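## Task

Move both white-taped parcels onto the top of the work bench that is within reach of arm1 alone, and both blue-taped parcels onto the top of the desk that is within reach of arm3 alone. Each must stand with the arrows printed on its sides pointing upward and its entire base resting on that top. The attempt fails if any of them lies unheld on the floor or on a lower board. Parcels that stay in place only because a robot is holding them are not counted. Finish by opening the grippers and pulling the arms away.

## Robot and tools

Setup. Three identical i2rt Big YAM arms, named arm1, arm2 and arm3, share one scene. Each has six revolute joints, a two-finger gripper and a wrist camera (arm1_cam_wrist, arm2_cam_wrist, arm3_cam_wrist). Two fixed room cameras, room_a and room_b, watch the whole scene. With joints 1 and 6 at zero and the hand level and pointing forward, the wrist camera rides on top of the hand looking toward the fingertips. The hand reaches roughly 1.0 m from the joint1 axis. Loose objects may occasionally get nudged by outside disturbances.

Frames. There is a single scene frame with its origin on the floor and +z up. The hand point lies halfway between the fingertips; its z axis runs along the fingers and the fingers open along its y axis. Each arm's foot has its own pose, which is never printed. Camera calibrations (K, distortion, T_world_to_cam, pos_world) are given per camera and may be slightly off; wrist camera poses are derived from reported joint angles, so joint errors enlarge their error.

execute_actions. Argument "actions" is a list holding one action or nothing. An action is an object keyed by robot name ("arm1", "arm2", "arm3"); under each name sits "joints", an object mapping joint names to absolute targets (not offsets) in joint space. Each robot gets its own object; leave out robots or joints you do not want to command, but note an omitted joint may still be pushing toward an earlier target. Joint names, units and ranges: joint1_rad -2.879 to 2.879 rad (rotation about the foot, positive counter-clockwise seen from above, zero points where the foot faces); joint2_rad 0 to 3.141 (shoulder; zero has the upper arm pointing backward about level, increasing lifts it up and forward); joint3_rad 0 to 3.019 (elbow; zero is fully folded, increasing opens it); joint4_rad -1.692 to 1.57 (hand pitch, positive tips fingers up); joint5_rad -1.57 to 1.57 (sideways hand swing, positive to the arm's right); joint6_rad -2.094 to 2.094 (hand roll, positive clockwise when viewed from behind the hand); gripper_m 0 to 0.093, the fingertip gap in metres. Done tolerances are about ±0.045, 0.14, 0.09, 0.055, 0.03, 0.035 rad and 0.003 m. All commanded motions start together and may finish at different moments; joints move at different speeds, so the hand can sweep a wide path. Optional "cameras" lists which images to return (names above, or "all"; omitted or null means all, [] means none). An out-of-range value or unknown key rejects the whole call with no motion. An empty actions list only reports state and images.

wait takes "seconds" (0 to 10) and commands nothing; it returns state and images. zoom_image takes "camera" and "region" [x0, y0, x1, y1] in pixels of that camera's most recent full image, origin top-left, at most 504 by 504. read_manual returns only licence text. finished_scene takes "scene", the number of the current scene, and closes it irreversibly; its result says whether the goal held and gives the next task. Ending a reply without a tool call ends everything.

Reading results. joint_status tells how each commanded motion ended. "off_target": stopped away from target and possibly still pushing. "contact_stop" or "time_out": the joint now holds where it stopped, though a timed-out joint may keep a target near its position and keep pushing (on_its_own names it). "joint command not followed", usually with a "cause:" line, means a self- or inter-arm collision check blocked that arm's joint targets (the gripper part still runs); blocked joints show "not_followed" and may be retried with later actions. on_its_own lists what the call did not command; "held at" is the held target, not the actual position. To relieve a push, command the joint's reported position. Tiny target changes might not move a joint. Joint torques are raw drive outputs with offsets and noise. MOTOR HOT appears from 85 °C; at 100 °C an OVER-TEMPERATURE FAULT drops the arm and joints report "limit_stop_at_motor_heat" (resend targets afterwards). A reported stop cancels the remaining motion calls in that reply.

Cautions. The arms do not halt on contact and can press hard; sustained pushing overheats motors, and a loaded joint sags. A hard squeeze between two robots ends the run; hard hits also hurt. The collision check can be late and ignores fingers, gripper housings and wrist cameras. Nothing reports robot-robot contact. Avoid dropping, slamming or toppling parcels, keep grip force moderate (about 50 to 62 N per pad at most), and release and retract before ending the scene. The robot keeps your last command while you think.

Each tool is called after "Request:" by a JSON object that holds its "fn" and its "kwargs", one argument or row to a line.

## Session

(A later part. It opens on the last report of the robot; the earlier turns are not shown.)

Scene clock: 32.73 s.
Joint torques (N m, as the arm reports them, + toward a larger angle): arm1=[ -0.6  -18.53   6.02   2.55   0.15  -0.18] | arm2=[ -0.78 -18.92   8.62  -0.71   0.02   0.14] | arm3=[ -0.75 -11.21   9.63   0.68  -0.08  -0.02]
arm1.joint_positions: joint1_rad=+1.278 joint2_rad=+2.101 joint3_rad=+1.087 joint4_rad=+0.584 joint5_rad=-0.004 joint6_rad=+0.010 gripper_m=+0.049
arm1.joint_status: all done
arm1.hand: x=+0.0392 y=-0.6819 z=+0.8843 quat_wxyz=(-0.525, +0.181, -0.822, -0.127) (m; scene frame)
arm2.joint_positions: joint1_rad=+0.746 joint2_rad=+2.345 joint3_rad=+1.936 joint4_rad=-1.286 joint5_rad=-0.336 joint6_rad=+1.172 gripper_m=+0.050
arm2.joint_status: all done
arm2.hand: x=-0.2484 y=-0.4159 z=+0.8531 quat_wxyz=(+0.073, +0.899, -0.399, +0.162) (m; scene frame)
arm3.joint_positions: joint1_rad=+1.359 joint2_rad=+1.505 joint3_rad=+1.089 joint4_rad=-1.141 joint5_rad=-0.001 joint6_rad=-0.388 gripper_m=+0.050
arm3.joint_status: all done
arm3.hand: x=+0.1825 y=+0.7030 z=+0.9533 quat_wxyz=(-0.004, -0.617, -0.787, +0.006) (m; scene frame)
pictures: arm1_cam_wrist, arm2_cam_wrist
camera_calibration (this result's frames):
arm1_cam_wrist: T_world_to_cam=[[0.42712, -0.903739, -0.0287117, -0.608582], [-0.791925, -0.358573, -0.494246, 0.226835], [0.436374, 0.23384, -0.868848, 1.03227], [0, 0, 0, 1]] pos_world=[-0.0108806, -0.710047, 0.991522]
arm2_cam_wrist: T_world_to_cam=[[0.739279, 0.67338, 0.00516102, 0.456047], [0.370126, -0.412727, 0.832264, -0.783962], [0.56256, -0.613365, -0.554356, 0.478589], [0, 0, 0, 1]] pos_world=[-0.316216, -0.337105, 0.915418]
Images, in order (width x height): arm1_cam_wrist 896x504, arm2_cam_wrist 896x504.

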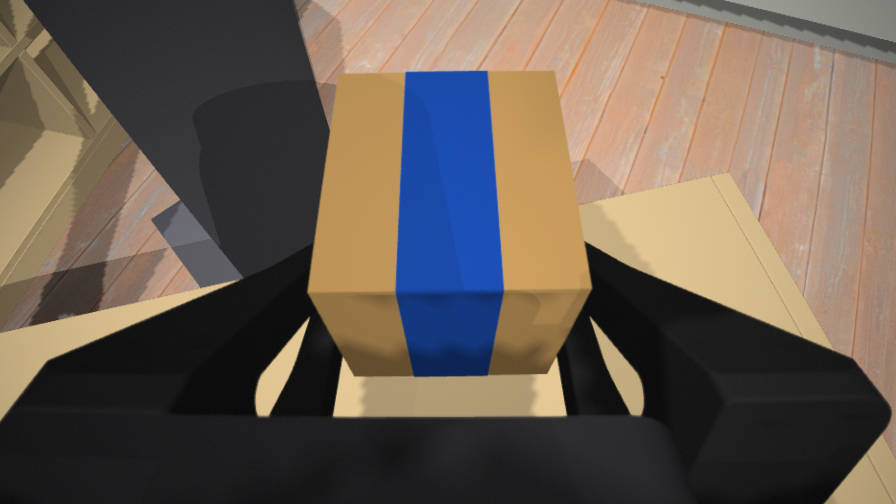

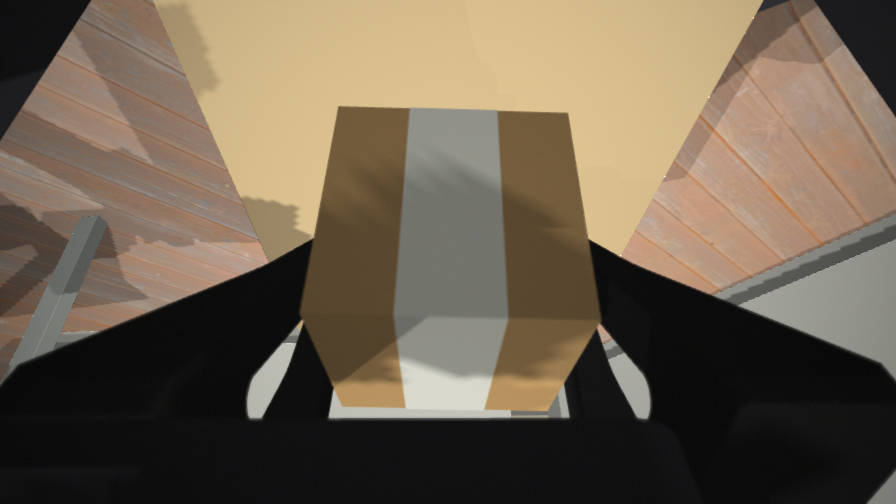

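Request:
{"fn": "execute_actions", "kwargs": {
  "actions": [
    {"arm1":{"joints":{"joint2_rad":2.684,"joint3_rad":1.21,"joint4_rad":1.069}},"arm2":{"joints":{"joint2_rad":2.663,"joint3_rad":1.94,"joint4_rad":-0.967}},"arm3":{"joints":{"joint2_rad":2.417,"joint3_rad":1.686,"joint4_rad":-0.815}}}
  ],
  "cameras": ["room_a","room_b"]
}}

Scene clock: 35.50 s.
Joint torques (N m, as the arm reports them, + toward a larger angle): arm1=[ -0.63 -17.8    2.62   2.18   0.12  -0.15] | arm2=[  0.21 -20.47   5.84   0.17   0.09   0.14] | arm3=[ -0.68 -24.87   9.27   0.88  -0.08  -0.03]
arm1.joint_positions: joint1_rad=+1.278 joint2_rad=+2.677 joint3_rad=+1.202 joint4_rad=+1.063 joint5_rad=-0.004 joint6_rad=+0.009 gripper_m=+0.049
arm1.joint_status: all done
arm1.hand: x=-0.0018 y=-0.6995 z=+0.6487 quat_wxyz=(-0.533, +0.180, -0.817, -0.128) (m; scene frame)
arm2.joint_positions: joint1_rad=+0.732 joint2_rad=+2.670 joint3_rad=+1.933 joint4_rad=-0.981 joint5_rad=-0.337 joint6_rad=+1.172 gripper_m=+0.050
arm2.joint_status: all done
arm2.hand: x=-0.2336 y=-0.4000 z=+0.6378 quat_wxyz=(+0.067, +0.895, -0.407, +0.170) (m; scene frame)
arm3.joint_positions: joint1_rad=+1.359 joint2_rad=+2.430 joint3_rad=+1.655 joint4_rad=-0.813 joint5_rad=-0.001 joint6_rad=-0.388 gripper_m=+0.050
arm3.joint_status: all done
arm3.hand: x=+0.1530 y=+0.5012 z=+0.6535 quat_wxyz=(+0.004, -0.617, -0.787, -0.008) (m; scene frame)
pictures: room_a, room_b
Images, in order (width x height): room_a 896x504, room_b 896x504.

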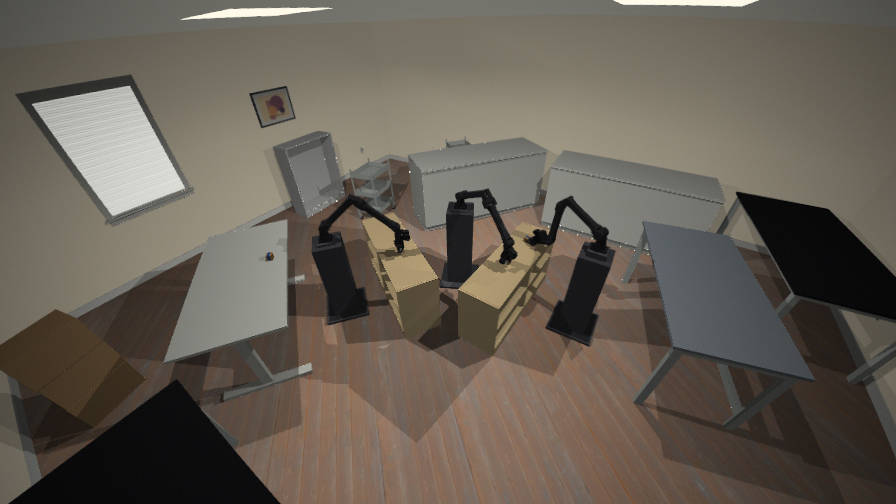

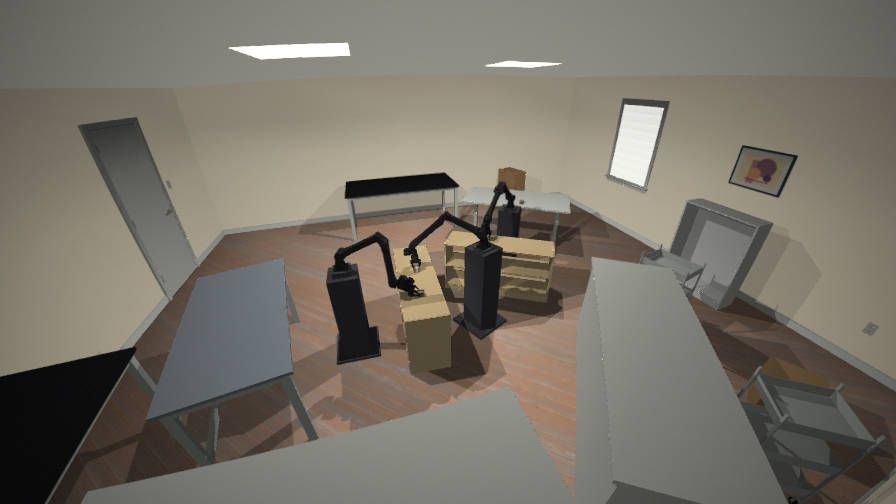

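Request:
{"fn": "zoom_image", "kwargs": {
  "camera": "room_b",
  "region": [380, 245, 460, 305]
}}

Region (380, 245, 460, 305) of room_b's 896x504 image, scaled by 6.300, with more detail than that image has; it fills the top 378 rows of this view, and the rest is white.

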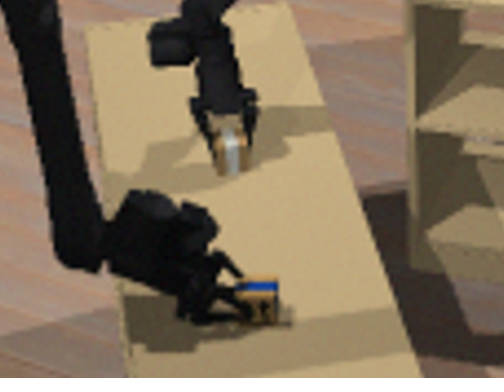

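Request:
{"fn": "execute_actions", "kwargs": {
  "actions": [
    {"arm1":{"joints":{"joint2_rad":2.677,"joint3_rad":1.19,"joint4_rad":1.05}},"arm2":{"joints":{"gripper_m":0.093}},"arm3":{"joints":{"joint2_rad":2.43,"joint3_rad":1.607,"joint4_rad":-0.745}}}
  ],
  "cameras": ["arm2_cam_wrist"]
}}

Scene clock: 36.73 s.
Joint torques (N m, as the arm reports them, + toward a larger angle): arm1=[ -0.61 -18.96   1.26   1.57   0.13  -0.15] | arm2=[  0.18 -20.29   5.76   0.05   0.07   0.14] | arm3=[ -0.71 -22.89   6.64   1.36  -0.08  -0.03]
arm1.joint_positions: joint1_rad=+1.278 joint2_rad=+2.677 joint3_rad=+1.199 joint4_rad=+1.060 joint5_rad=-0.004 joint6_rad=+0.009 gripper_m=+0.049
arm1.joint_status: all done
arm1.hand: x=-0.0035 y=-0.7003 z=+0.6471 quat_wxyz=(-0.530, +0.181, -0.819, -0.128) (m; scene frame)
arm2.joint_positions: joint1_rad=+0.732 joint2_rad=+2.670 joint3_rad=+1.933 joint4_rad=-0.977 joint5_rad=-0.337 joint6_rad=+1.172 gripper_m=+0.093
arm2.joint_status: all done
arm2.hand: x=-0.2344 y=-0.4003 z=+0.6376 quat_wxyz=(+0.068, +0.895, -0.407, +0.169) (m; scene frame)
arm3.joint_positions: joint1_rad=+1.359 joint2_rad=+2.430 joint3_rad=+1.605 joint4_rad=-0.755 joint5_rad=-0.001 joint6_rad=-0.388 gripper_m=+0.050
arm3.joint_status: all done
arm3.hand: x=+0.1547 y=+0.5127 z=+0.6402 quat_wxyz=(+0.001, -0.617, -0.787, -0.004) (m; scene frame)
pictures: arm2_cam_wrist
camera_calibration (this result's frames):
arm2_cam_wrist: T_world_to_cam=[[0.749131, 0.662049, 0.0222317, 0.423148], [0.348659, -0.422611, 0.836562, -0.615133], [0.56324, -0.618944, -0.54742, 0.354348], [0, 0, 0, 1]] pos_world=[-0.302105, -0.320785, 0.699167]
Images, in order (width x height): arm2_cam_wrist 896x504.

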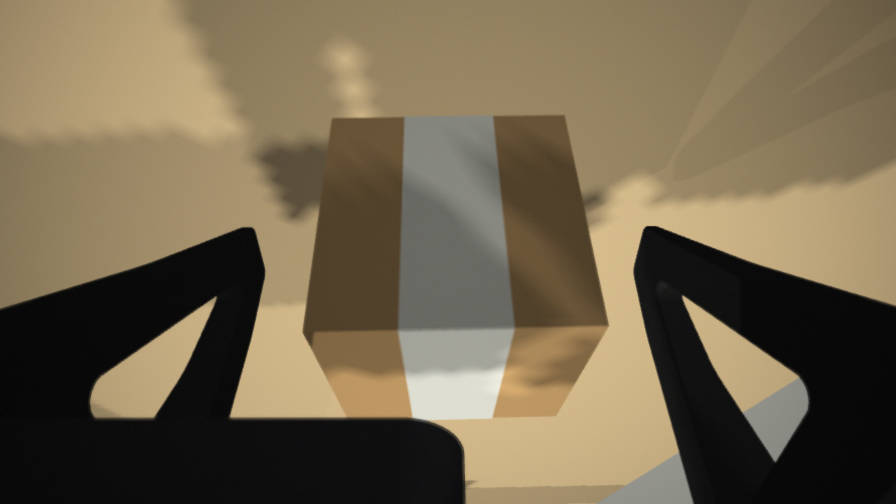

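Request:
{"fn": "execute_actions", "kwargs": {
  "actions": [
    {"arm1":{"joints":{"joint4_rad":1.015}},"arm2":{"joints":{"joint2_rad":2.35,"joint4_rad":-1.2}},"arm3":{"joints":{"gripper_m":0.093}}}
  ],
  "cameras": ["arm3_cam_wrist"]
}}

Scene clock: 38.90 s.
Joint torques (N m, as the arm reports them, + toward a larger angle): arm1=[ -0.67 -18.3    1.32   1.12   0.13  -0.16] | arm2=[  0.18 -19.5    7.34  -0.47   0.05   0.13] | arm3=[ -0.72 -23.38   6.83   1.35  -0.08  -0.02]
arm1.joint_positions: joint1_rad=+1.278 joint2_rad=+2.670 joint3_rad=+1.199 joint4_rad=+1.039 joint5_rad=-0.004 joint6_rad=+0.009 gripper_m=+0.049
arm1.joint_status: all done
arm1.hand: x=-0.0031 y=-0.7001 z=+0.6468 quat_wxyz=(-0.524, +0.182, -0.822, -0.127) (m; scene frame)
arm2.joint_positions: joint1_rad=+0.732 joint2_rad=+2.348 joint3_rad=+1.934 joint4_rad=-1.191 joint5_rad=-0.337 joint6_rad=+1.172 gripper_m=+0.093
arm2.joint_status: all done
arm2.hand: x=-0.2722 y=-0.4147 z=+0.8483 quat_wxyz=(+0.105, +0.901, -0.400, +0.130) (m; scene frame)
arm3.joint_positions: joint1_rad=+1.359 joint2_rad=+2.430 joint3_rad=+1.605 joint4_rad=-0.755 joint5_rad=-0.001 joint6_rad=-0.388 gripper_m=+0.093
arm3.joint_status: all done
arm3.hand: x=+0.1547 y=+0.5127 z=+0.6402 quat_wxyz=(+0.001, -0.617, -0.787, -0.004) (m; scene frame)
pictures: arm3_cam_wrist
camera_calibration (this result's frames):
arm3_cam_wrist: T_world_to_cam=[[-0.970663, -0.240098, -0.0128708, 0.280267], [-0.202404, 0.787034, 0.58276, -0.741282], [-0.12979, 0.568269, -0.812542, 0.371622], [0, 0, 0, 1]] pos_world=[0.17024, 0.439524, 0.737556]
Images, in order (width x height): arm3_cam_wrist 896x504.

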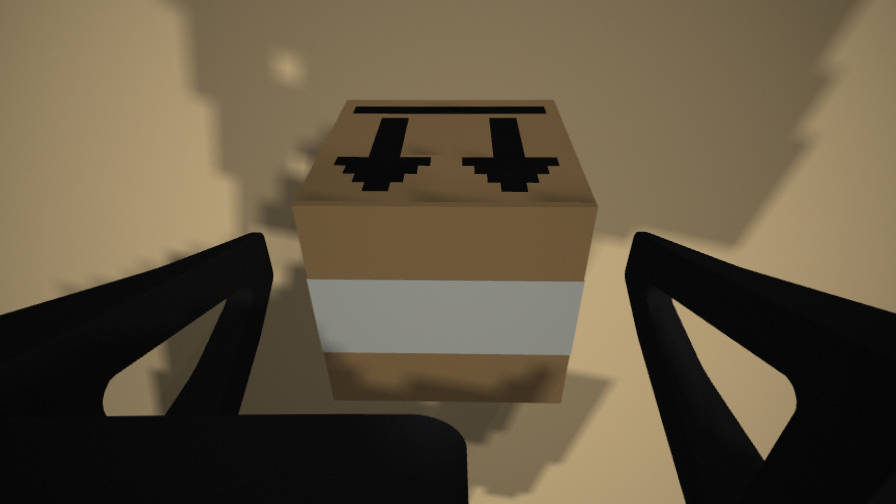

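Request:
{"fn": "execute_actions", "kwargs": {
  "actions": [
    {"arm1":{"joints":{"joint4_rad":1.04,"gripper_m":0.093}},"arm3":{"joints":{"joint2_rad":2.2,"joint4_rad":-0.98}}}
  ],
  "cameras": ["arm1_cam_wrist"]
}}

Scene clock: 40.50 s.
Joint torques (N m, as the arm reports them, + toward a larger angle): arm1=[ -0.72 -18.34   1.59   1.99   0.13  -0.14] | arm2=[  0.16 -19.45   7.27  -0.48   0.05   0.13] | arm3=[ -0.74 -18.86   9.09   0.72  -0.08  -0.03]
arm1.joint_positions: joint1_rad=+1.278 joint2_rad=+2.670 joint3_rad=+1.195 joint4_rad=+1.040 joint5_rad=-0.004 joint6_rad=+0.009 gripper_m=+0.093
arm1.joint_status: all done
arm1.hand: x=-0.0048 y=-0.7010 z=+0.6458 quat_wxyz=(-0.523, +0.182, -0.823, -0.126) (m; scene frame)
arm2.joint_positions: joint1_rad=+0.732 joint2_rad=+2.348 joint3_rad=+1.934 joint4_rad=-1.191 joint5_rad=-0.337 joint6_rad=+1.172 gripper_m=+0.093
arm2.joint_status: not commanded
arm2.hand: x=-0.2722 y=-0.4147 z=+0.8483 quat_wxyz=(+0.105, +0.901, -0.400, +0.130) (m; scene frame)
arm3.joint_positions: joint1_rad=+1.359 joint2_rad=+2.167 joint3_rad=+1.595 joint4_rad=-0.971 joint5_rad=-0.001 joint6_rad=-0.388 gripper_m=+0.093
arm3.joint_status: all done
arm3.hand: x=+0.1532 y=+0.5041 z=+0.7936 quat_wxyz=(-0.008, -0.617, -0.787, +0.012) (m; scene frame)
pictures: arm1_cam_wrist
camera_calibration (this result's frames):
arm1_cam_wrist: T_world_to_cam=[[0.426993, -0.903827, -0.0278321, -0.61453], [-0.794443, -0.36026, -0.48895, 0.0626072], [0.431899, 0.230889, -0.871868, 0.848607], [0, 0, 0, 1]] pos_world=[-0.0543753, -0.728808, 0.753381]
Images, in order (width x height): arm1_cam_wrist 896x504.

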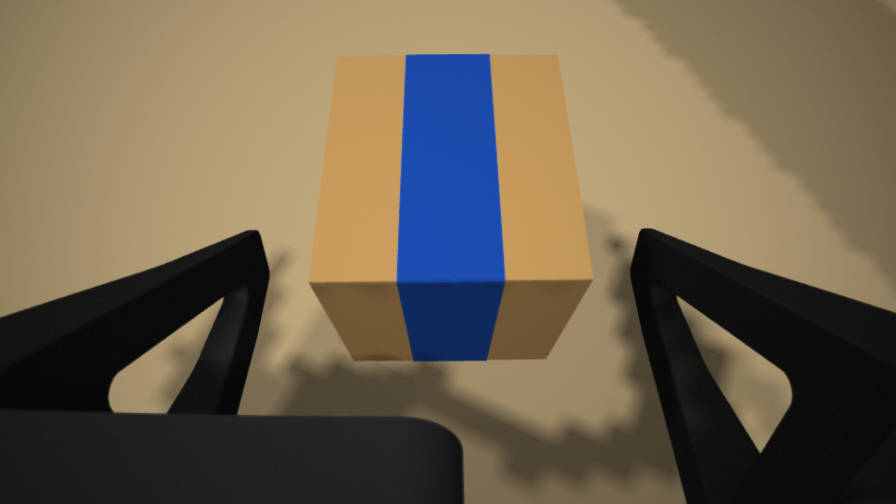

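Request:
{"fn": "execute_actions", "kwargs": {
  "actions": [
    {"arm1":{"joints":{"joint2_rad":1.9,"joint3_rad":0.45}},"arm2":{"joints":{"joint1_rad":1.422,"joint2_rad":1.9,"joint3_rad":1.2,"joint4_rad":-0.87,"joint5_rad":0,"joint6_rad":0.5865}},"arm3":{"joints":{"joint1_rad":1.832,"joint2_rad":1.52,"joint3_rad":1.10,"joint4_rad":-1.15}}}
  ],
  "cameras": []
}}

Request:
{"fn": "execute_actions", "kwargs": {
  "actions": [
    {"arm1":{"joints":{"joint1_rad":1.858,"joint4_rad":1.0}},"arm2":{"joints":{"joint2_rad":2.415,"joint3_rad":1.82,"joint4_rad":-0.955}}}
  ],
  "cameras": ["arm1_cam_wrist","arm2_cam_wrist"]
}}

Scene clock: 43.27 s.
Joint torques (N m, as the arm reports them, + toward a larger angle): arm1=[ -0.66 -11.84   2.12   1.97   0.12  -0.15] | arm2=[  0.38 -14.58   6.46   0.09   0.22  -0.07] | arm3=[ -0.33 -11.81   8.75   0.8   -0.06  -0.01]
arm1.joint_positions: joint1_rad=+1.278 joint2_rad=+1.912 joint3_rad=+0.450 joint4_rad=+1.040 joint5_rad=-0.004 joint6_rad=+0.009 gripper_m=+0.093
arm1.joint_status: all done
arm1.hand: x=-0.1587 y=-0.7764 z=+0.8719 quat_wxyz=(-0.528, +0.181, -0.820, -0.127) (m; scene frame)
arm2.joint_positions: joint1_rad=+1.416 joint2_rad=+1.907 joint3_rad=+1.190 joint4_rad=-0.874 joint5_rad=-0.001 joint6_rad=+0.598 gripper_m=+0.093
arm2.joint_status: all done
arm2.hand: x=+0.0914 y=-0.5557 z=+0.8560 quat_wxyz=(-0.010, +0.977, +0.214, +0.012) (m; scene frame)
arm3.joint_positions: joint1_rad=+1.830 joint2_rad=+1.508 joint3_rad=+1.104 joint4_rad=-1.143 joint5_rad=-0.001 joint6_rad=-0.389 gripper_m=+0.093
arm3.joint_status: all done
arm3.hand: x=+0.3787 y=+0.7155 z=+0.9569 quat_wxyz=(-0.009, -0.415, -0.910, +0.008) (m; scene frame)
pictures: none
No camera images: the call's "cameras" was empty. Leave "cameras" out to get every camera's image.

Scene clock: 44.63 s.
Joint torques (N m, as the arm reports them, + toward a larger angle): arm1=[  0.65 -12.06   2.16   1.64  -0.02  -0.14] | arm2=[  0.26 -19.74   8.54  -0.33   0.21  -0.12] | arm3=[ -0.22 -11.84   8.66   0.79  -0.06  -0.01]
arm1.joint_positions: joint1_rad=+1.852 joint2_rad=+1.912 joint3_rad=+0.450 joint4_rad=+1.009 joint5_rad=-0.001 joint6_rad=+0.008 gripper_m=+0.093
arm1.joint_status: all done
arm1.hand: x=-0.3411 y=-0.5784 z=+0.8669 quat_wxyz=(-0.462, +0.409, -0.741, -0.264) (m; scene frame)
arm2.joint_positions: joint1_rad=+1.416 joint2_rad=+2.422 joint3_rad=+1.785 joint4_rad=-0.948 joint5_rad=-0.001 joint6_rad=+0.597 gripper_m=+0.093
arm2.joint_status: all done
arm2.hand: x=+0.0093 y=-0.6928 z=+0.7417 quat_wxyz=(-0.007, +0.977, +0.214, +0.010) (m; scene frame)
arm3.joint_positions: joint1_rad=+1.830 joint2_rad=+1.508 joint3_rad=+1.104 joint4_rad=-1.143 joint5_rad=-0.001 joint6_rad=-0.389 gripper_m=+0.093
arm3.joint_status: not commanded
arm3.hand: x=+0.3787 y=+0.7155 z=+0.9569 quat_wxyz=(-0.009, -0.415, -0.910, +0.008) (m; scene frame)
pictures: arm1_cam_wrist, arm2_cam_wrist
camera_calibration (this result's frames):
arm1_cam_wrist: T_world_to_cam=[[0.847951, -0.529536, -0.023889, 0.00267648], [-0.475218, -0.73946, -0.47683, -0.173172], [0.234834, 0.415681, -0.878671, 1.20386], [0, 0, 0, 1]] pos_world=[-0.36727, -0.627056, 0.975282]
arm2_cam_wrist: T_world_to_cam=[[-0.41999, 0.907355, 0.0177621, 0.616067], [0.727266, 0.324796, 0.604642, -0.224438], [0.542856, 0.266862, -0.796299, 0.891534], [0, 0, 0, 1]] pos_world=[-0.0620056, -0.724011, 0.83469]
Images, in order (width x height): arm1_cam_wrist 896x504, arm2_cam_wrist 896x504.

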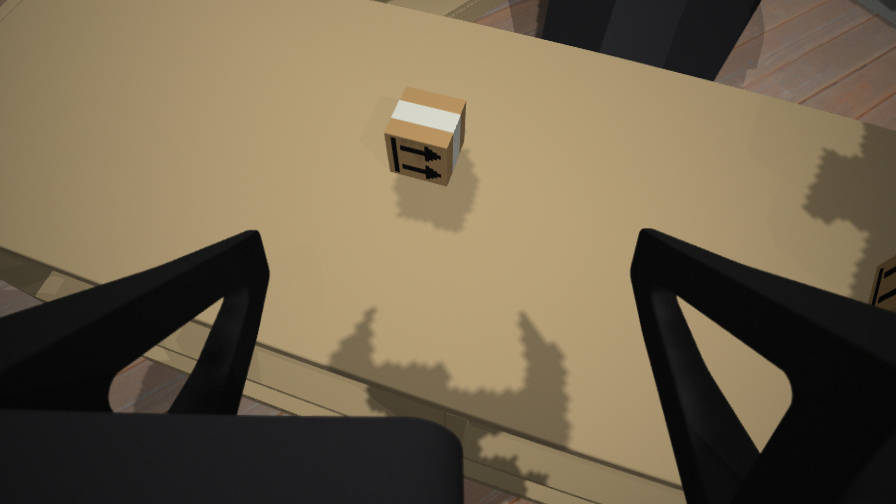

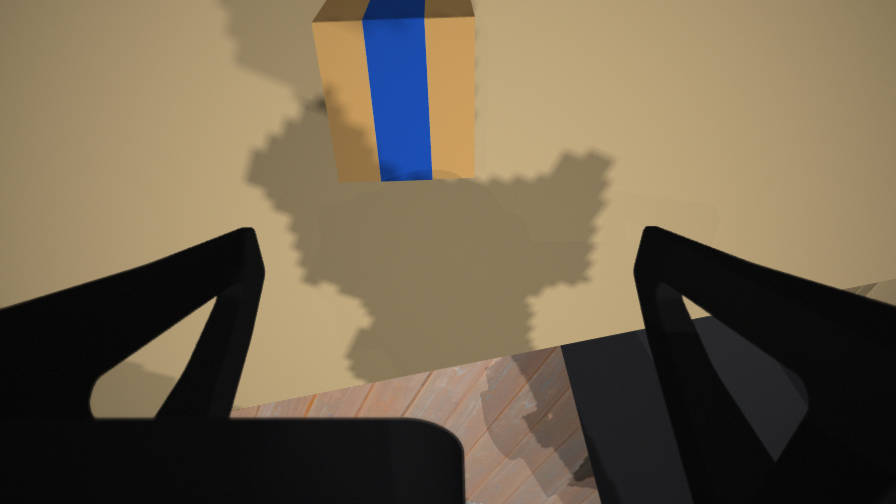

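Request:
{"fn": "zoom_image", "kwargs": {
  "camera": "arm1_cam_wrist",
  "region": [365, 75, 485, 195]
}}

Region (365, 75, 485, 195) of arm1_cam_wrist's 896x504 image, scaled by 4.200, with more detail than that image has.

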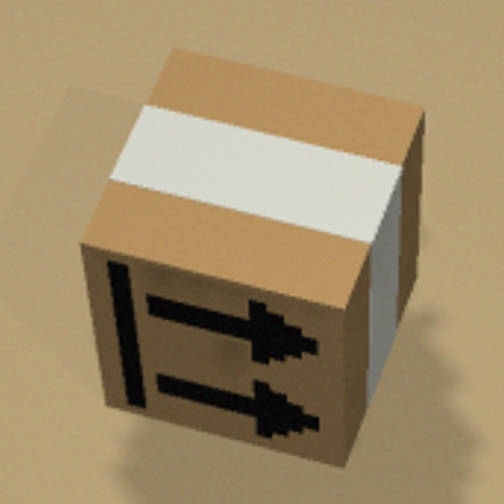

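Request:
{"fn": "execute_actions", "kwargs": {
  "actions": [
    {"arm1":{"joints":{"joint1_rad":1.788,"joint2_rad":2.15,"joint3_rad":1.918,"joint4_rad":-1.2,"joint5_rad":-0.387,"joint6_rad":1.843}},"arm2":{"joints":{"joint1_rad":1.43,"joint2_rad":2.631,"joint3_rad":1.915,"joint4_rad":-0.82}}}
  ],
  "cameras": ["arm2_cam_wrist"]
}}

Scene clock: 48.10 s.
Joint torques (N m, as the arm reports them, + toward a larger angle): arm1=[ -0.21 -22.42  11.38   0.4   -0.45   0.04] | arm2=[  0.04 -21.4    6.57   0.24   0.22  -0.12] | arm3=[ -0.2  -11.82   8.65   0.77  -0.06  -0.01]
arm1.joint_positions: joint1_rad=+1.794 joint2_rad=+2.146 joint3_rad=+1.879 joint4_rad=-1.193 joint5_rad=-0.383 joint6_rad=+1.833 gripper_m=+0.093
arm1.joint_status: all done
arm1.hand: x=-0.2539 y=-0.3901 z=+0.9692 quat_wxyz=(+0.181, -0.404, -0.893, -0.089) (m; scene frame)
arm2.joint_positions: joint1_rad=+1.425 joint2_rad=+2.642 joint3_rad=+1.901 joint4_rad=-0.827 joint5_rad=-0.001 joint6_rad=+0.597 gripper_m=+0.093
arm2.joint_status: all done
arm2.hand: x=+0.0081 y=-0.7074 z=+0.6340 quat_wxyz=(-0.001, +0.976, +0.219, +0.005) (m; scene frame)
arm3.joint_positions: joint1_rad=+1.830 joint2_rad=+1.508 joint3_rad=+1.104 joint4_rad=-1.143 joint5_rad=-0.001 joint6_rad=-0.389 gripper_m=+0.093
arm3.joint_status: not commanded
arm3.hand: x=+0.3787 y=+0.7155 z=+0.9569 quat_wxyz=(-0.009, -0.415, -0.910, +0.008) (m; scene frame)
pictures: arm2_cam_wrist
camera_calibration (this result's frames):
arm2_cam_wrist: T_world_to_cam=[[-0.428463, 0.903522, 0.00824341, 0.634078], [0.729216, 0.340388, 0.593616, -0.135702], [0.533539, 0.260354, -0.804706, 0.811077], [0, 0, 0, 1]] pos_world=[-0.0621072, -0.737879, 0.728007]
Images, in order (width x height): arm2_cam_wrist 896x504.

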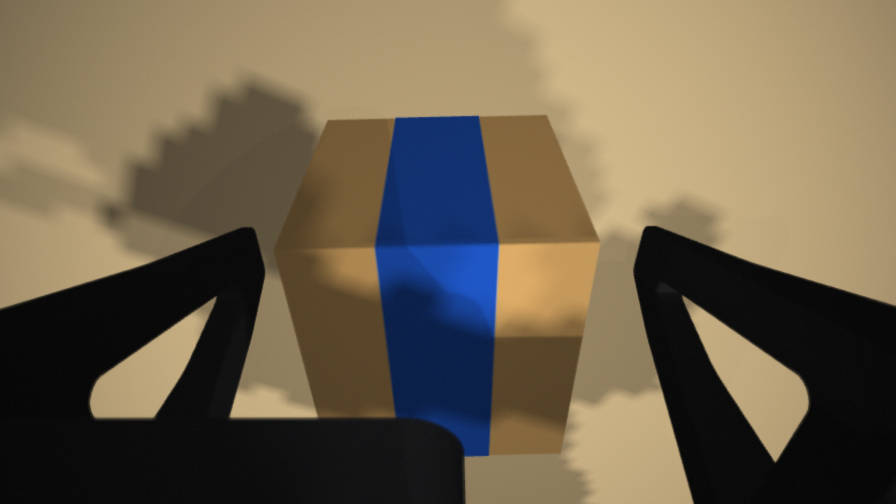

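Request:
{"fn": "execute_actions", "kwargs": {
  "actions": [
    {"arm1":{"joints":{"joint2_rad":2.471,"joint3_rad":1.883,"joint4_rad":-0.87}},"arm2":{"joints":{"gripper_m":0.03}}}
  ],
  "cameras": ["arm1_cam_wrist"]
}}

Scene clock: 49.53 s.
Joint torques (N m, as the arm reports them, + toward a larger angle): arm1=[ -0.27 -24.93   8.66   0.82  -0.42   0.03] | arm2=[  0.2  -20.98   6.54   0.25   0.21  -0.12] | arm3=[ -0.18 -11.85   8.66   0.79  -0.06  -0.01]
arm1.joint_positions: joint1_rad=+1.794 joint2_rad=+2.482 joint3_rad=+1.860 joint4_rad=-0.878 joint5_rad=-0.384 joint6_rad=+1.835 gripper_m=+0.093
arm1.joint_status: all done
arm1.hand: x=-0.2484 y=-0.3795 z=+0.7447 quat_wxyz=(+0.185, -0.408, -0.891, -0.070) (m; scene frame)
arm2.joint_positions: joint1_rad=+1.425 joint2_rad=+2.642 joint3_rad=+1.901 joint4_rad=-0.827 joint5_rad=-0.001 joint6_rad=+0.597 gripper_m=+0.049
arm2.joint_status: gripper_m off_target (ended at +0.049, target +0.030)
arm2.hand: x=+0.0080 y=-0.7074 z=+0.6340 quat_wxyz=(-0.001, +0.976, +0.219, +0.004) (m; scene frame)
arm3.joint_positions: joint1_rad=+1.830 joint2_rad=+1.508 joint3_rad=+1.104 joint4_rad=-1.143 joint5_rad=-0.001 joint6_rad=-0.389 gripper_m=+0.093
arm3.joint_status: not commanded
arm3.hand: x=+0.3787 y=+0.7155 z=+0.9569 quat_wxyz=(-0.009, -0.415, -0.910, +0.008) (m; scene frame)
pictures: arm1_cam_wrist
camera_calibration (this result's frames):
arm1_cam_wrist: T_world_to_cam=[[-0.760045, -0.649175, 0.0300464, -0.458503], [-0.320151, 0.414262, 0.851992, -0.553569], [-0.565539, 0.637933, -0.522692, 0.612522], [0, 0, 0, 1]] pos_world=[-0.179303, -0.459075, 0.805573]
Images, in order (width x height): arm1_cam_wrist 896x504.

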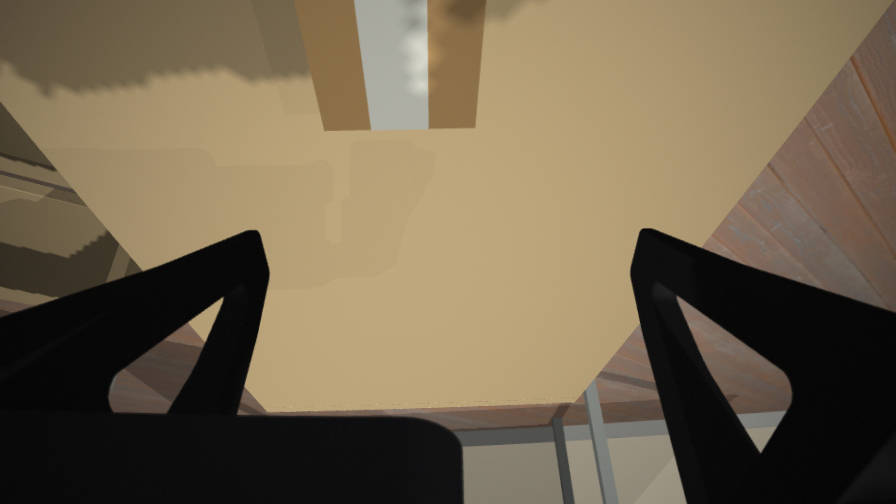

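Request:
{"fn": "execute_actions", "kwargs": {
  "actions": [
    {"arm1":{"joints":{"joint1_rad":1.772,"joint2_rad":2.650,"joint3_rad":1.972,"joint4_rad":-0.74}},"arm2":{"joints":{"joint2_rad":1.4,"joint3_rad":0.8,"joint4_rad":-1.0}}}
  ],
  "cameras": ["arm1_cam_wrist"]
}}

Scene clock: 52.13 s.
Joint torques (N m, as the arm reports them, + toward a larger angle): arm1=[ -0.38 -22.05   7.86   1.08   0.1   -0.06] | arm2=[ 0.11 -8.16  6.4  -0.3   0.21 -0.12] | arm3=[ -0.12 -11.79   8.68   0.79  -0.05  -0.01]
arm1.joint_positions: joint1_rad=+1.781 joint2_rad=+2.615 joint3_rad=+1.960 joint4_rad=-0.749 joint5_rad=-0.396 joint6_rad=+1.844 gripper_m=+0.093
arm1.joint_status: all done
arm1.hand: x=-0.2219 y=-0.3541 z=+0.6911 quat_wxyz=(+0.181, -0.407, -0.887, -0.117) (m; scene frame)
arm2.joint_positions: joint1_rad=+1.425 joint2_rad=+1.406 joint3_rad=+0.797 joint4_rad=-0.996 joint5_rad=-0.001 joint6_rad=+0.596 gripper_m=+0.049
arm2.joint_status: all done
arm2.hand: x=+0.1769 y=-0.4189 z=+0.9403 quat_wxyz=(-0.015, +0.975, +0.219, +0.017) (m; scene frame)
arm3.joint_positions: joint1_rad=+1.830 joint2_rad=+1.508 joint3_rad=+1.104 joint4_rad=-1.143 joint5_rad=-0.001 joint6_rad=-0.389 gripper_m=+0.093
arm3.joint_status: not commanded
arm3.hand: x=+0.3787 y=+0.7155 z=+0.9569 quat_wxyz=(-0.009, -0.415, -0.910, +0.008) (m; scene frame)
pictures: arm1_cam_wrist
camera_calibration (this result's frames):
arm1_cam_wrist: T_world_to_cam=[[-0.772423, -0.632679, -0.0554946, -0.358048], [-0.349134, 0.350005, 0.869254, -0.551038], [-0.530535, 0.690807, -0.491242, 0.588], [0, 0, 0, 1]] pos_world=[-0.156996, -0.439858, 0.747972]
Images, in order (width x height): arm1_cam_wrist 896x504.

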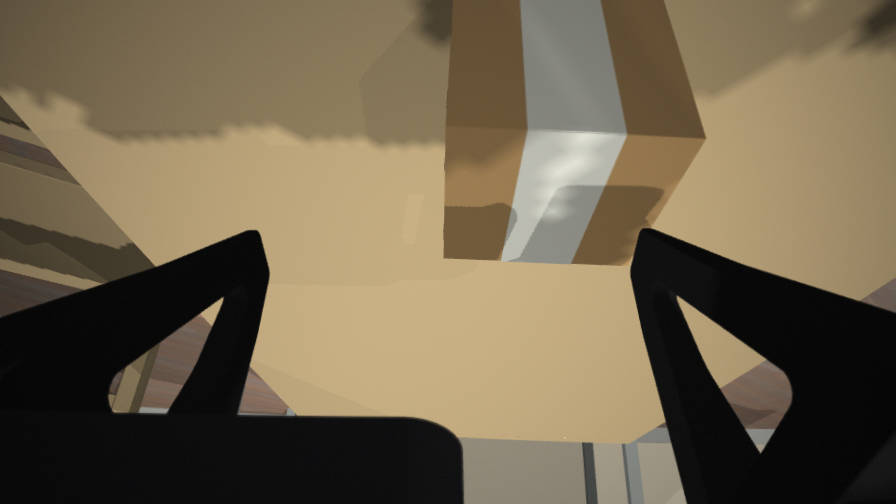

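Request:
{"fn": "execute_actions", "kwargs": {
  "actions": [
    {"arm1":{"joints":{"joint2_rad":2.585,"joint3_rad":1.94,"joint4_rad":-0.81,"joint5_rad":-0.387}},"arm2":{"joints":{"joint1_rad":-1.341}}}
  ],
  "cameras": ["arm1_cam_wrist"]
}}

Scene clock: 55.37 s.
Joint torques (N m, as the arm reports them, + toward a larger angle): arm1=[ -0.36 -26.53   6.44   0.38  -0.08  -0.05] | arm2=[-0.05 -7.66  6.52 -0.21  0.15 -0.11] | arm3=[ -0.2  -11.82   8.65   0.78  -0.06  -0.01]
arm1.joint_positions: joint1_rad=+1.781 joint2_rad=+2.605 joint3_rad=+1.945 joint4_rad=-0.802 joint5_rad=-0.391 joint6_rad=+1.844 gripper_m=+0.093
arm1.joint_status: all done
arm1.hand: x=-0.2305 y=-0.3674 z=+0.6912 quat_wxyz=(+0.185, -0.414, -0.887, -0.089) (m; scene frame)
arm2.joint_positions: joint1_rad=-1.344 joint2_rad=+1.406 joint3_rad=+0.797 joint4_rad=-0.996 joint5_rad=+0.001 joint6_rad=+0.596 gripper_m=+0.049
arm2.joint_status: all done
arm2.hand: x=+0.3989 y=+0.1939 z=+0.9470 quat_wxyz=(+0.003, +0.396, -0.918, +0.013) (m; scene frame)
arm3.joint_positions: joint1_rad=+1.830 joint2_rad=+1.508 joint3_rad=+1.104 joint4_rad=-1.143 joint5_rad=-0.001 joint6_rad=-0.389 gripper_m=+0.093
arm3.joint_status: not commanded
arm3.hand: x=+0.3787 y=+0.7155 z=+0.9569 quat_wxyz=(-0.009, -0.415, -0.910, +0.008) (m; scene frame)
pictures: arm1_cam_wrist
camera_calibration (this result's frames):
arm1_cam_wrist: T_world_to_cam=[[-0.773445, -0.633864, -0.000331866, -0.411942], [-0.322804, 0.393437, 0.860817, -0.521634], [-0.54551, 0.665901, -0.508915, 0.592279], [0, 0, 0, 1]] pos_world=[-0.163905, -0.450284, 0.750315]
Images, in order (width x height): arm1_cam_wrist 896x504.

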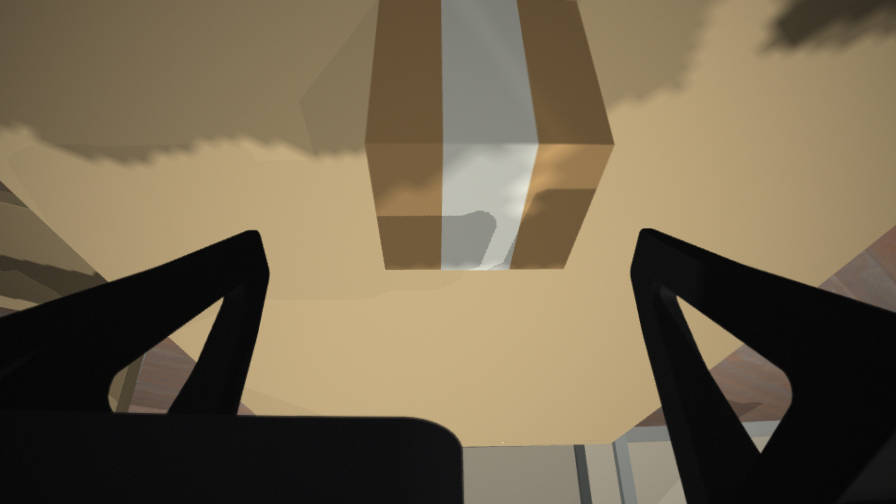

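Request:
{"fn": "execute_actions", "kwargs": {
  "actions": [
    {"arm1":{"joints":{"joint2_rad":2.665}},"arm2":{"joints":{"joint2_rad":2.585,"joint3_rad":1.84,"joint4_rad":-0.80}},"arm3":{"joints":{"joint2_rad":1.3,"joint3_rad":0.8,"joint4_rad":-1.07}}}
  ],
  "cameras": ["arm1_cam_wrist"]
}}

Scene clock: 57.70 s.
Joint torques (N m, as the arm reports them, + toward a larger angle): arm1=[ -0.49 -21.22   6.31   0.33  -0.07  -0.06] | arm2=[ -0.08 -20.41   7.91  -0.16   0.16  -0.11] | arm3=[-0.2  -8.33  8.65  1.32 -0.06 -0.01]
arm1.joint_positions: joint1_rad=+1.781 joint2_rad=+2.623 joint3_rad=+1.945 joint4_rad=-0.802 joint5_rad=-0.391 joint6_rad=+1.844 gripper_m=+0.093
arm1.joint_status: all done
arm1.hand: x=-0.2342 y=-0.3724 z=+0.6784 quat_wxyz=(+0.186, -0.415, -0.887, -0.080) (m; scene frame)
arm2.joint_positions: joint1_rad=-1.344 joint2_rad=+2.598 joint3_rad=+1.803 joint4_rad=-0.799 joint5_rad=+0.001 joint6_rad=+0.596 gripper_m=+0.049
arm2.joint_status: all done
arm2.hand: x=+0.4510 y=+0.5032 z=+0.6483 quat_wxyz=(+0.001, +0.396, -0.918, +0.008) (m; scene frame)
arm3.joint_positions: joint1_rad=+1.830 joint2_rad=+1.294 joint3_rad=+0.799 joint4_rad=-1.079 joint5_rad=-0.001 joint6_rad=-0.389 gripper_m=+0.093
arm3.joint_status: all done
arm3.hand: x=+0.3456 y=+0.8139 z=+0.9262 quat_wxyz=(+0.000, -0.415, -0.910, -0.002) (m; scene frame)
pictures: arm1_cam_wrist
camera_calibration (this result's frames):
arm1_cam_wrist: T_world_to_cam=[[-0.773275, -0.633824, 0.0177188, -0.430187], [-0.313494, 0.406459, 0.858203, -0.501021], [-0.551152, 0.658072, -0.513004, 0.585625], [0, 0, 0, 1]] pos_world=[-0.166952, -0.454402, 0.738029]
Images, in order (width x height): arm1_cam_wrist 896x504.

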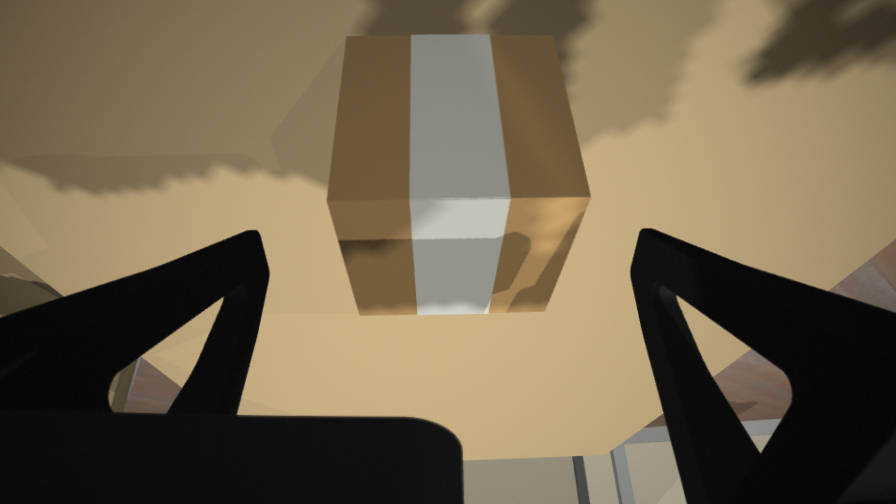

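Request:
{"fn": "execute_actions", "kwargs": {
  "actions": [
    {"arm1":{"joints":{"joint2_rad":2.70,"joint4_rad":-0.76}},"arm2":{"joints":{"joint2_rad":2.598,"joint3_rad":1.763,"joint4_rad":-0.73}}}
  ],
  "cameras": ["arm1_cam_wrist"]
}}

Scene clock: 58.77 s.
Joint torques (N m, as the arm reports them, + toward a larger angle): arm1=[ -0.51 -21.58   6.09   0.92  -0.08  -0.05] | arm2=[ -0.04 -19.39   5.21   0.43   0.16  -0.11] | arm3=[-0.2  -8.13  8.62  1.33 -0.06 -0.01]
arm1.joint_positions: joint1_rad=+1.781 joint2_rad=+2.665 joint3_rad=+1.945 joint4_rad=-0.768 joint5_rad=-0.391 joint6_rad=+1.844 gripper_m=+0.093
arm1.joint_status: all done
arm1.hand: x=-0.2383 y=-0.3778 z=+0.6509 quat_wxyz=(+0.187, -0.416, -0.887, -0.076) (m; scene frame)
arm2.joint_positions: joint1_rad=-1.344 joint2_rad=+2.598 joint3_rad=+1.762 joint4_rad=-0.741 joint5_rad=+0.001 joint6_rad=+0.596 gripper_m=+0.049
arm2.joint_status: all done
arm2.hand: x=+0.4500 y=+0.4963 z=+0.6374 quat_wxyz=(-0.004, +0.396, -0.918, +0.001) (m; scene frame)
arm3.joint_positions: joint1_rad=+1.830 joint2_rad=+1.294 joint3_rad=+0.799 joint4_rad=-1.079 joint5_rad=-0.001 joint6_rad=-0.389 gripper_m=+0.093
arm3.joint_status: not commanded
arm3.hand: x=+0.3456 y=+0.8139 z=+0.9262 quat_wxyz=(+0.000, -0.415, -0.910, -0.002) (m; scene frame)
pictures: arm1_cam_wrist
camera_calibration (this result's frames):
arm1_cam_wrist: T_world_to_cam=[[-0.773156, -0.633734, 0.0247169, -0.440768], [-0.309892, 0.411498, 0.857109, -0.473022], [-0.553351, 0.65502, -0.514541, 0.572135], [0, 0, 0, 1]] pos_world=[-0.170777, -0.459442, 0.710713]
Images, in order (width x height): arm1_cam_wrist 896x504.

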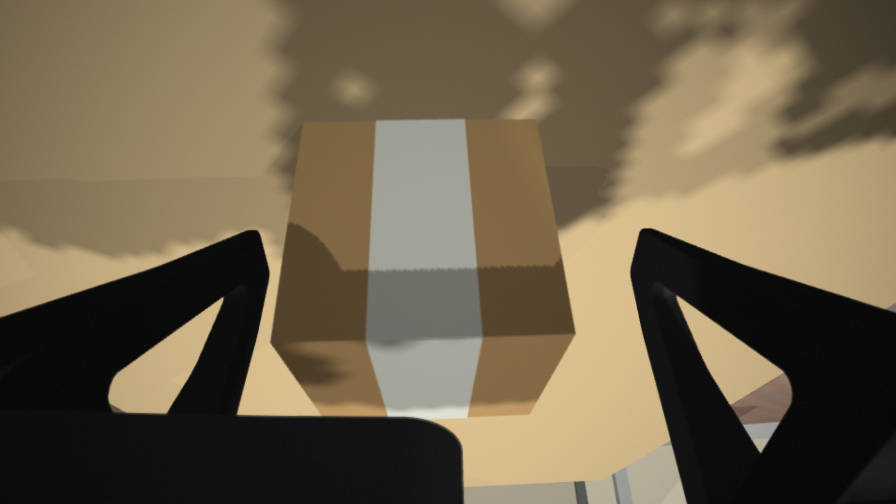

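Request:
{"fn": "execute_actions", "kwargs": {
  "actions": [
    {"arm1":{"joints":{"joint2_rad":2.665,"gripper_m":0.03}},"arm2":{"joints":{"gripper_m":0.093}}}
  ],
  "cameras": ["arm1_cam_wrist","arm2_cam_wrist"]
}}

Scene clock: 59.50 s.
Joint torques (N m, as the arm reports them, + toward a larger angle): arm1=[ -0.44 -24.67   6.07   0.88  -0.12  -0.05] | arm2=[ -0.21 -19.     5.31   0.47   0.16  -0.11] | arm3=[-0.19 -8.18  8.63  1.34 -0.06 -0.01]
arm1.joint_positions: joint1_rad=+1.781 joint2_rad=+2.665 joint3_rad=+1.945 joint4_rad=-0.767 joint5_rad=-0.390 joint6_rad=+1.844 gripper_m=+0.049
arm1.joint_status: gripper_m off_target (ended at +0.049, target +0.030); the others done
arm1.hand: x=-0.2381 y=-0.3777 z=+0.6508 quat_wxyz=(+0.186, -0.416, -0.887, -0.076) (m; scene frame)
arm2.joint_positions: joint1_rad=-1.344 joint2_rad=+2.598 joint3_rad=+1.762 joint4_rad=-0.741 joint5_rad=+0.001 joint6_rad=+0.596 gripper_m=+0.093
arm2.joint_status: all done
arm2.hand: x=+0.4500 y=+0.4963 z=+0.6374 quat_wxyz=(-0.004, +0.396, -0.918, +0.001) (m; scene frame)
arm3.joint_positions: joint1_rad=+1.830 joint2_rad=+1.294 joint3_rad=+0.799 joint4_rad=-1.079 joint5_rad=-0.001 joint6_rad=-0.389 gripper_m=+0.093
arm3.joint_status: not commanded
arm3.hand: x=+0.3456 y=+0.8139 z=+0.9262 quat_wxyz=(+0.000, -0.415, -0.910, -0.002) (m; scene frame)
pictures: arm1_cam_wrist, arm2_cam_wrist
camera_calibration (this result's frames):
arm1_cam_wrist: T_world_to_cam=[[-0.773227, -0.633684, 0.0237836, -0.439951], [-0.310773, 0.411368, 0.856853, -0.473052], [-0.552757, 0.65515, -0.515012, 0.572677], [0, 0, 0, 1]] pos_world=[-0.170642, -0.459381, 0.710735]
arm2_cam_wrist: T_world_to_cam=[[0.728529, -0.684896, 0.0127626, 0.000663022], [-0.562941, -0.587981, 0.58084, 0.180598], [-0.390311, -0.430344, -0.813918, 1.02906], [0, 0, 0, 1]] pos_world=[0.502834, 0.54949, 0.732659]
Images, in order (width x height): arm1_cam_wrist 896x504, arm2_cam_wrist 896x504.

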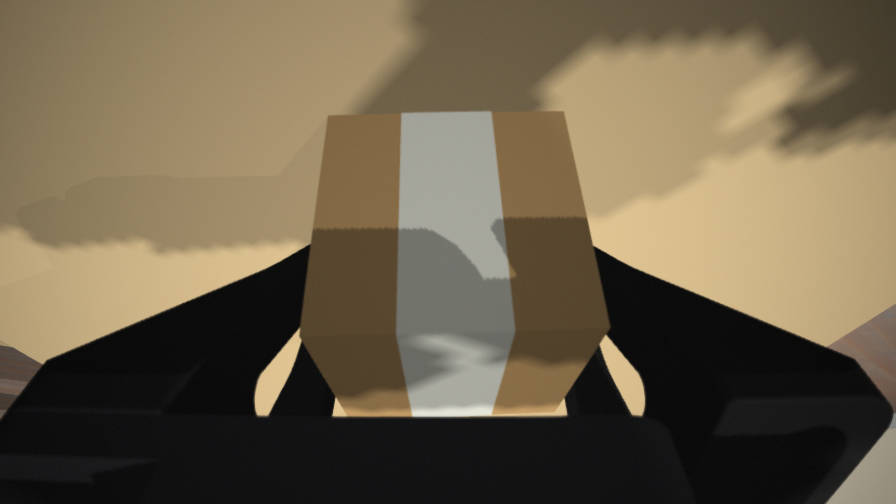

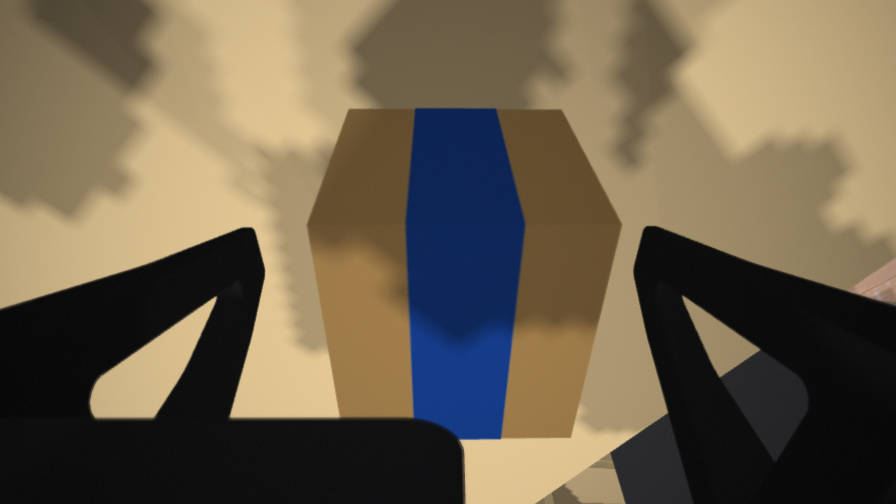

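Request:
{"fn": "execute_actions", "kwargs": {
  "actions": [
    {"arm1":{"joints":{"joint2_rad":2.42}},"arm2":{"joints":{"joint2_rad":2.42,"joint4_rad":-0.79}}}
  ],
  "cameras": []
}}

Scene clock: 61.60 s.
Joint torques (N m, as the arm reports them, + toward a larger angle): arm1=[ -0.4  -21.82   8.88   1.13  -0.13  -0.07] | arm2=[ -0.22 -18.67   6.99   0.04   0.16  -0.12] | arm3=[-0.18 -8.15  8.62  1.33 -0.06  0.  ]
arm1.joint_positions: joint1_rad=+1.781 joint2_rad=+2.385 joint3_rad=+1.931 joint4_rad=-0.762 joint5_rad=-0.390 joint6_rad=+1.844 gripper_m=+0.049
arm1.joint_status: all done
arm1.hand: x=-0.1955 y=-0.3206 z=+0.8466 quat_wxyz=(+0.160, -0.387, -0.884, -0.206) (m; scene frame)
arm2.joint_positions: joint1_rad=-1.344 joint2_rad=+2.408 joint3_rad=+1.752 joint4_rad=-0.783 joint5_rad=+0.001 joint6_rad=+0.596 gripper_m=+0.093
arm2.joint_status: all done
arm2.hand: x=+0.4566 y=+0.5426 z=+0.7560 quat_wxyz=(-0.041, +0.396, -0.916, -0.057) (m; scene frame)
arm3.joint_positions: joint1_rad=+1.830 joint2_rad=+1.294 joint3_rad=+0.799 joint4_rad=-1.079 joint5_rad=-0.001 joint6_rad=-0.389 gripper_m=+0.093
arm3.joint_status: not commanded
arm3.hand: x=+0.3456 y=+0.8139 z=+0.9262 quat_wxyz=(+0.000, -0.415, -0.910, -0.002) (m; scene frame)
pictures: none
No camera images: the call's "cameras" was empty. Leave "cameras" out to get every camera's image.

Request:
{"fn": "execute_actions", "kwargs": {
  "actions": [
    {"arm1":{"joints":{"joint1_rad":-1.046,"joint2_rad":2.0,"joint3_rad":0.94,"joint4_rad":0.66,"joint5_rad":0,"joint6_rad":0}},"arm2":{"joints":{"joint1_rad":-0.891,"joint2_rad":2.439,"joint3_rad":1.845,"joint4_rad":-0.95,"joint6_rad":0.045}},"arm3":{"joints":{"joint1_rad":1.834,"joint2_rad":2.332,"joint3_rad":1.806,"joint4_rad":-1.01,"joint6_rad":-0.486}}}
  ],
  "cameras": ["arm2_cam_wrist","arm3_cam_wrist","arm1_cam_wrist"]
}}

Scene clock: 64.63 s.
Joint torques (N m, as the arm reports them, + toward a larger angle): arm1=[  0.23 -16.25   5.29   2.45  -0.1   -0.15] | arm2=[ -0.84 -18.63   8.56  -0.34   0.15  -0.13] | arm3=[ -0.04 -22.87  11.14   0.99  -0.06  -0.04]
arm1.joint_positions: joint1_rad=-1.050 joint2_rad=+1.994 joint3_rad=+0.943 joint4_rad=+0.647 joint5_rad=+0.001 joint6_rad=+0.009 gripper_m=+0.049
arm1.joint_status: all done
arm1.hand: x=-0.7910 y=-1.6066 z=+0.9033 quat_wxyz=(-0.323, -0.677, -0.490, +0.443) (m; scene frame)
arm2.joint_positions: joint1_rad=-0.889 joint2_rad=+2.426 joint3_rad=+1.813 joint4_rad=-0.940 joint5_rad=+0.000 joint6_rad=+0.056 gripper_m=+0.093
arm2.joint_status: all done
arm2.hand: x=+0.1529 y=+0.5083 z=+0.7583 quat_wxyz=(-0.011, +0.786, -0.618, -0.007) (m; scene frame)
arm3.joint_positions: joint1_rad=+1.830 joint2_rad=+2.319 joint3_rad=+1.766 joint4_rad=-1.010 joint5_rad=-0.001 joint6_rad=-0.478 gripper_m=+0.093
arm3.joint_status: all done
arm3.hand: x=+0.4535 y=+0.4940 z=+0.7561 quat_wxyz=(-0.004, -0.374, -0.927, +0.003) (m; scene frame)
pictures: arm1_cam_wrist, arm2_cam_wrist, arm3_cam_wrist
camera_calibration (this result's frames):
arm1_cam_wrist: T_world_to_cam=[[-0.949313, 0.314015, -0.014104, -0.234645], [0.276843, 0.813998, -0.510651, 1.99124], [-0.148872, -0.488673, -0.859672, -0.00471456], [0, 0, 0, 1]] pos_world=[-0.774715, -1.54949, 1.00947]
arm2_cam_wrist: T_world_to_cam=[[0.971144, 0.237913, 0.0166261, -0.285365], [0.18689, -0.802472, 0.566666, -0.0446958], [0.148159, -0.547207, -0.82378, 1.00121], [0, 0, 0, 1]] pos_world=[0.137145, 0.579893, 0.854847]
arm3_cam_wrist: T_world_to_cam=[[-0.693156, -0.720766, -0.00558573, 0.673431], [-0.594811, 0.567614, 0.569223, -0.437098], [-0.407106, 0.397883, -0.822164, 0.732448], [0, 0, 0, 1]] pos_world=[0.504986, 0.442061, 0.854761]
Images, in order (width x height): arm1_cam_wrist 896x504, arm2_cam_wrist 896x504, arm3_cam_wrist 896x504.

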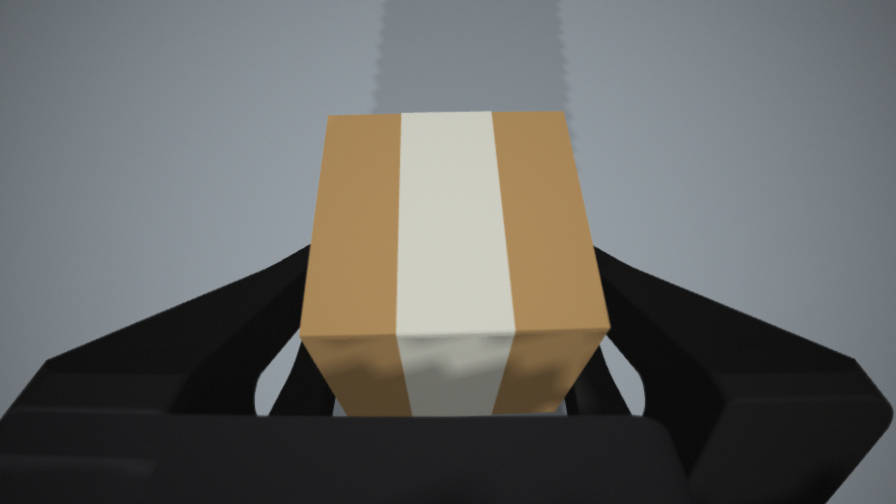

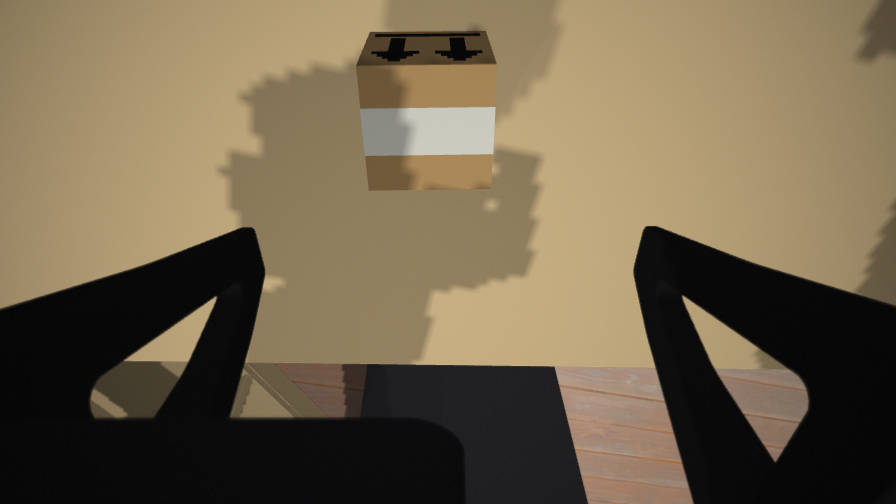

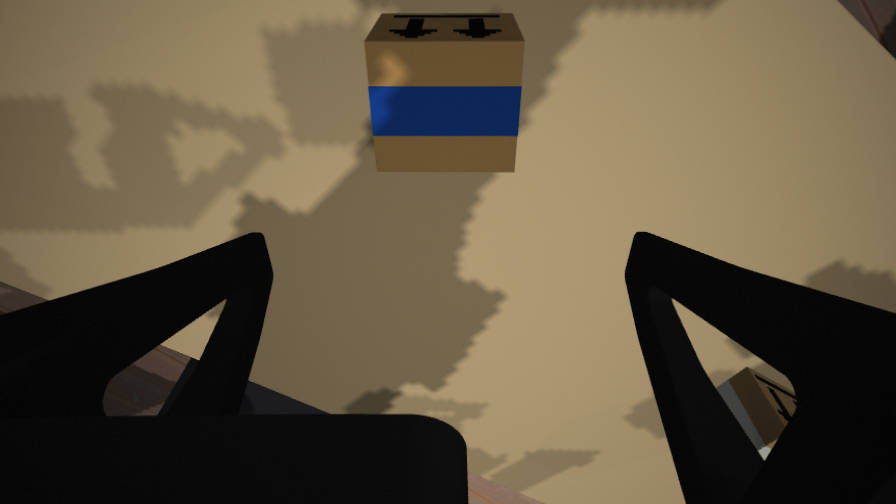

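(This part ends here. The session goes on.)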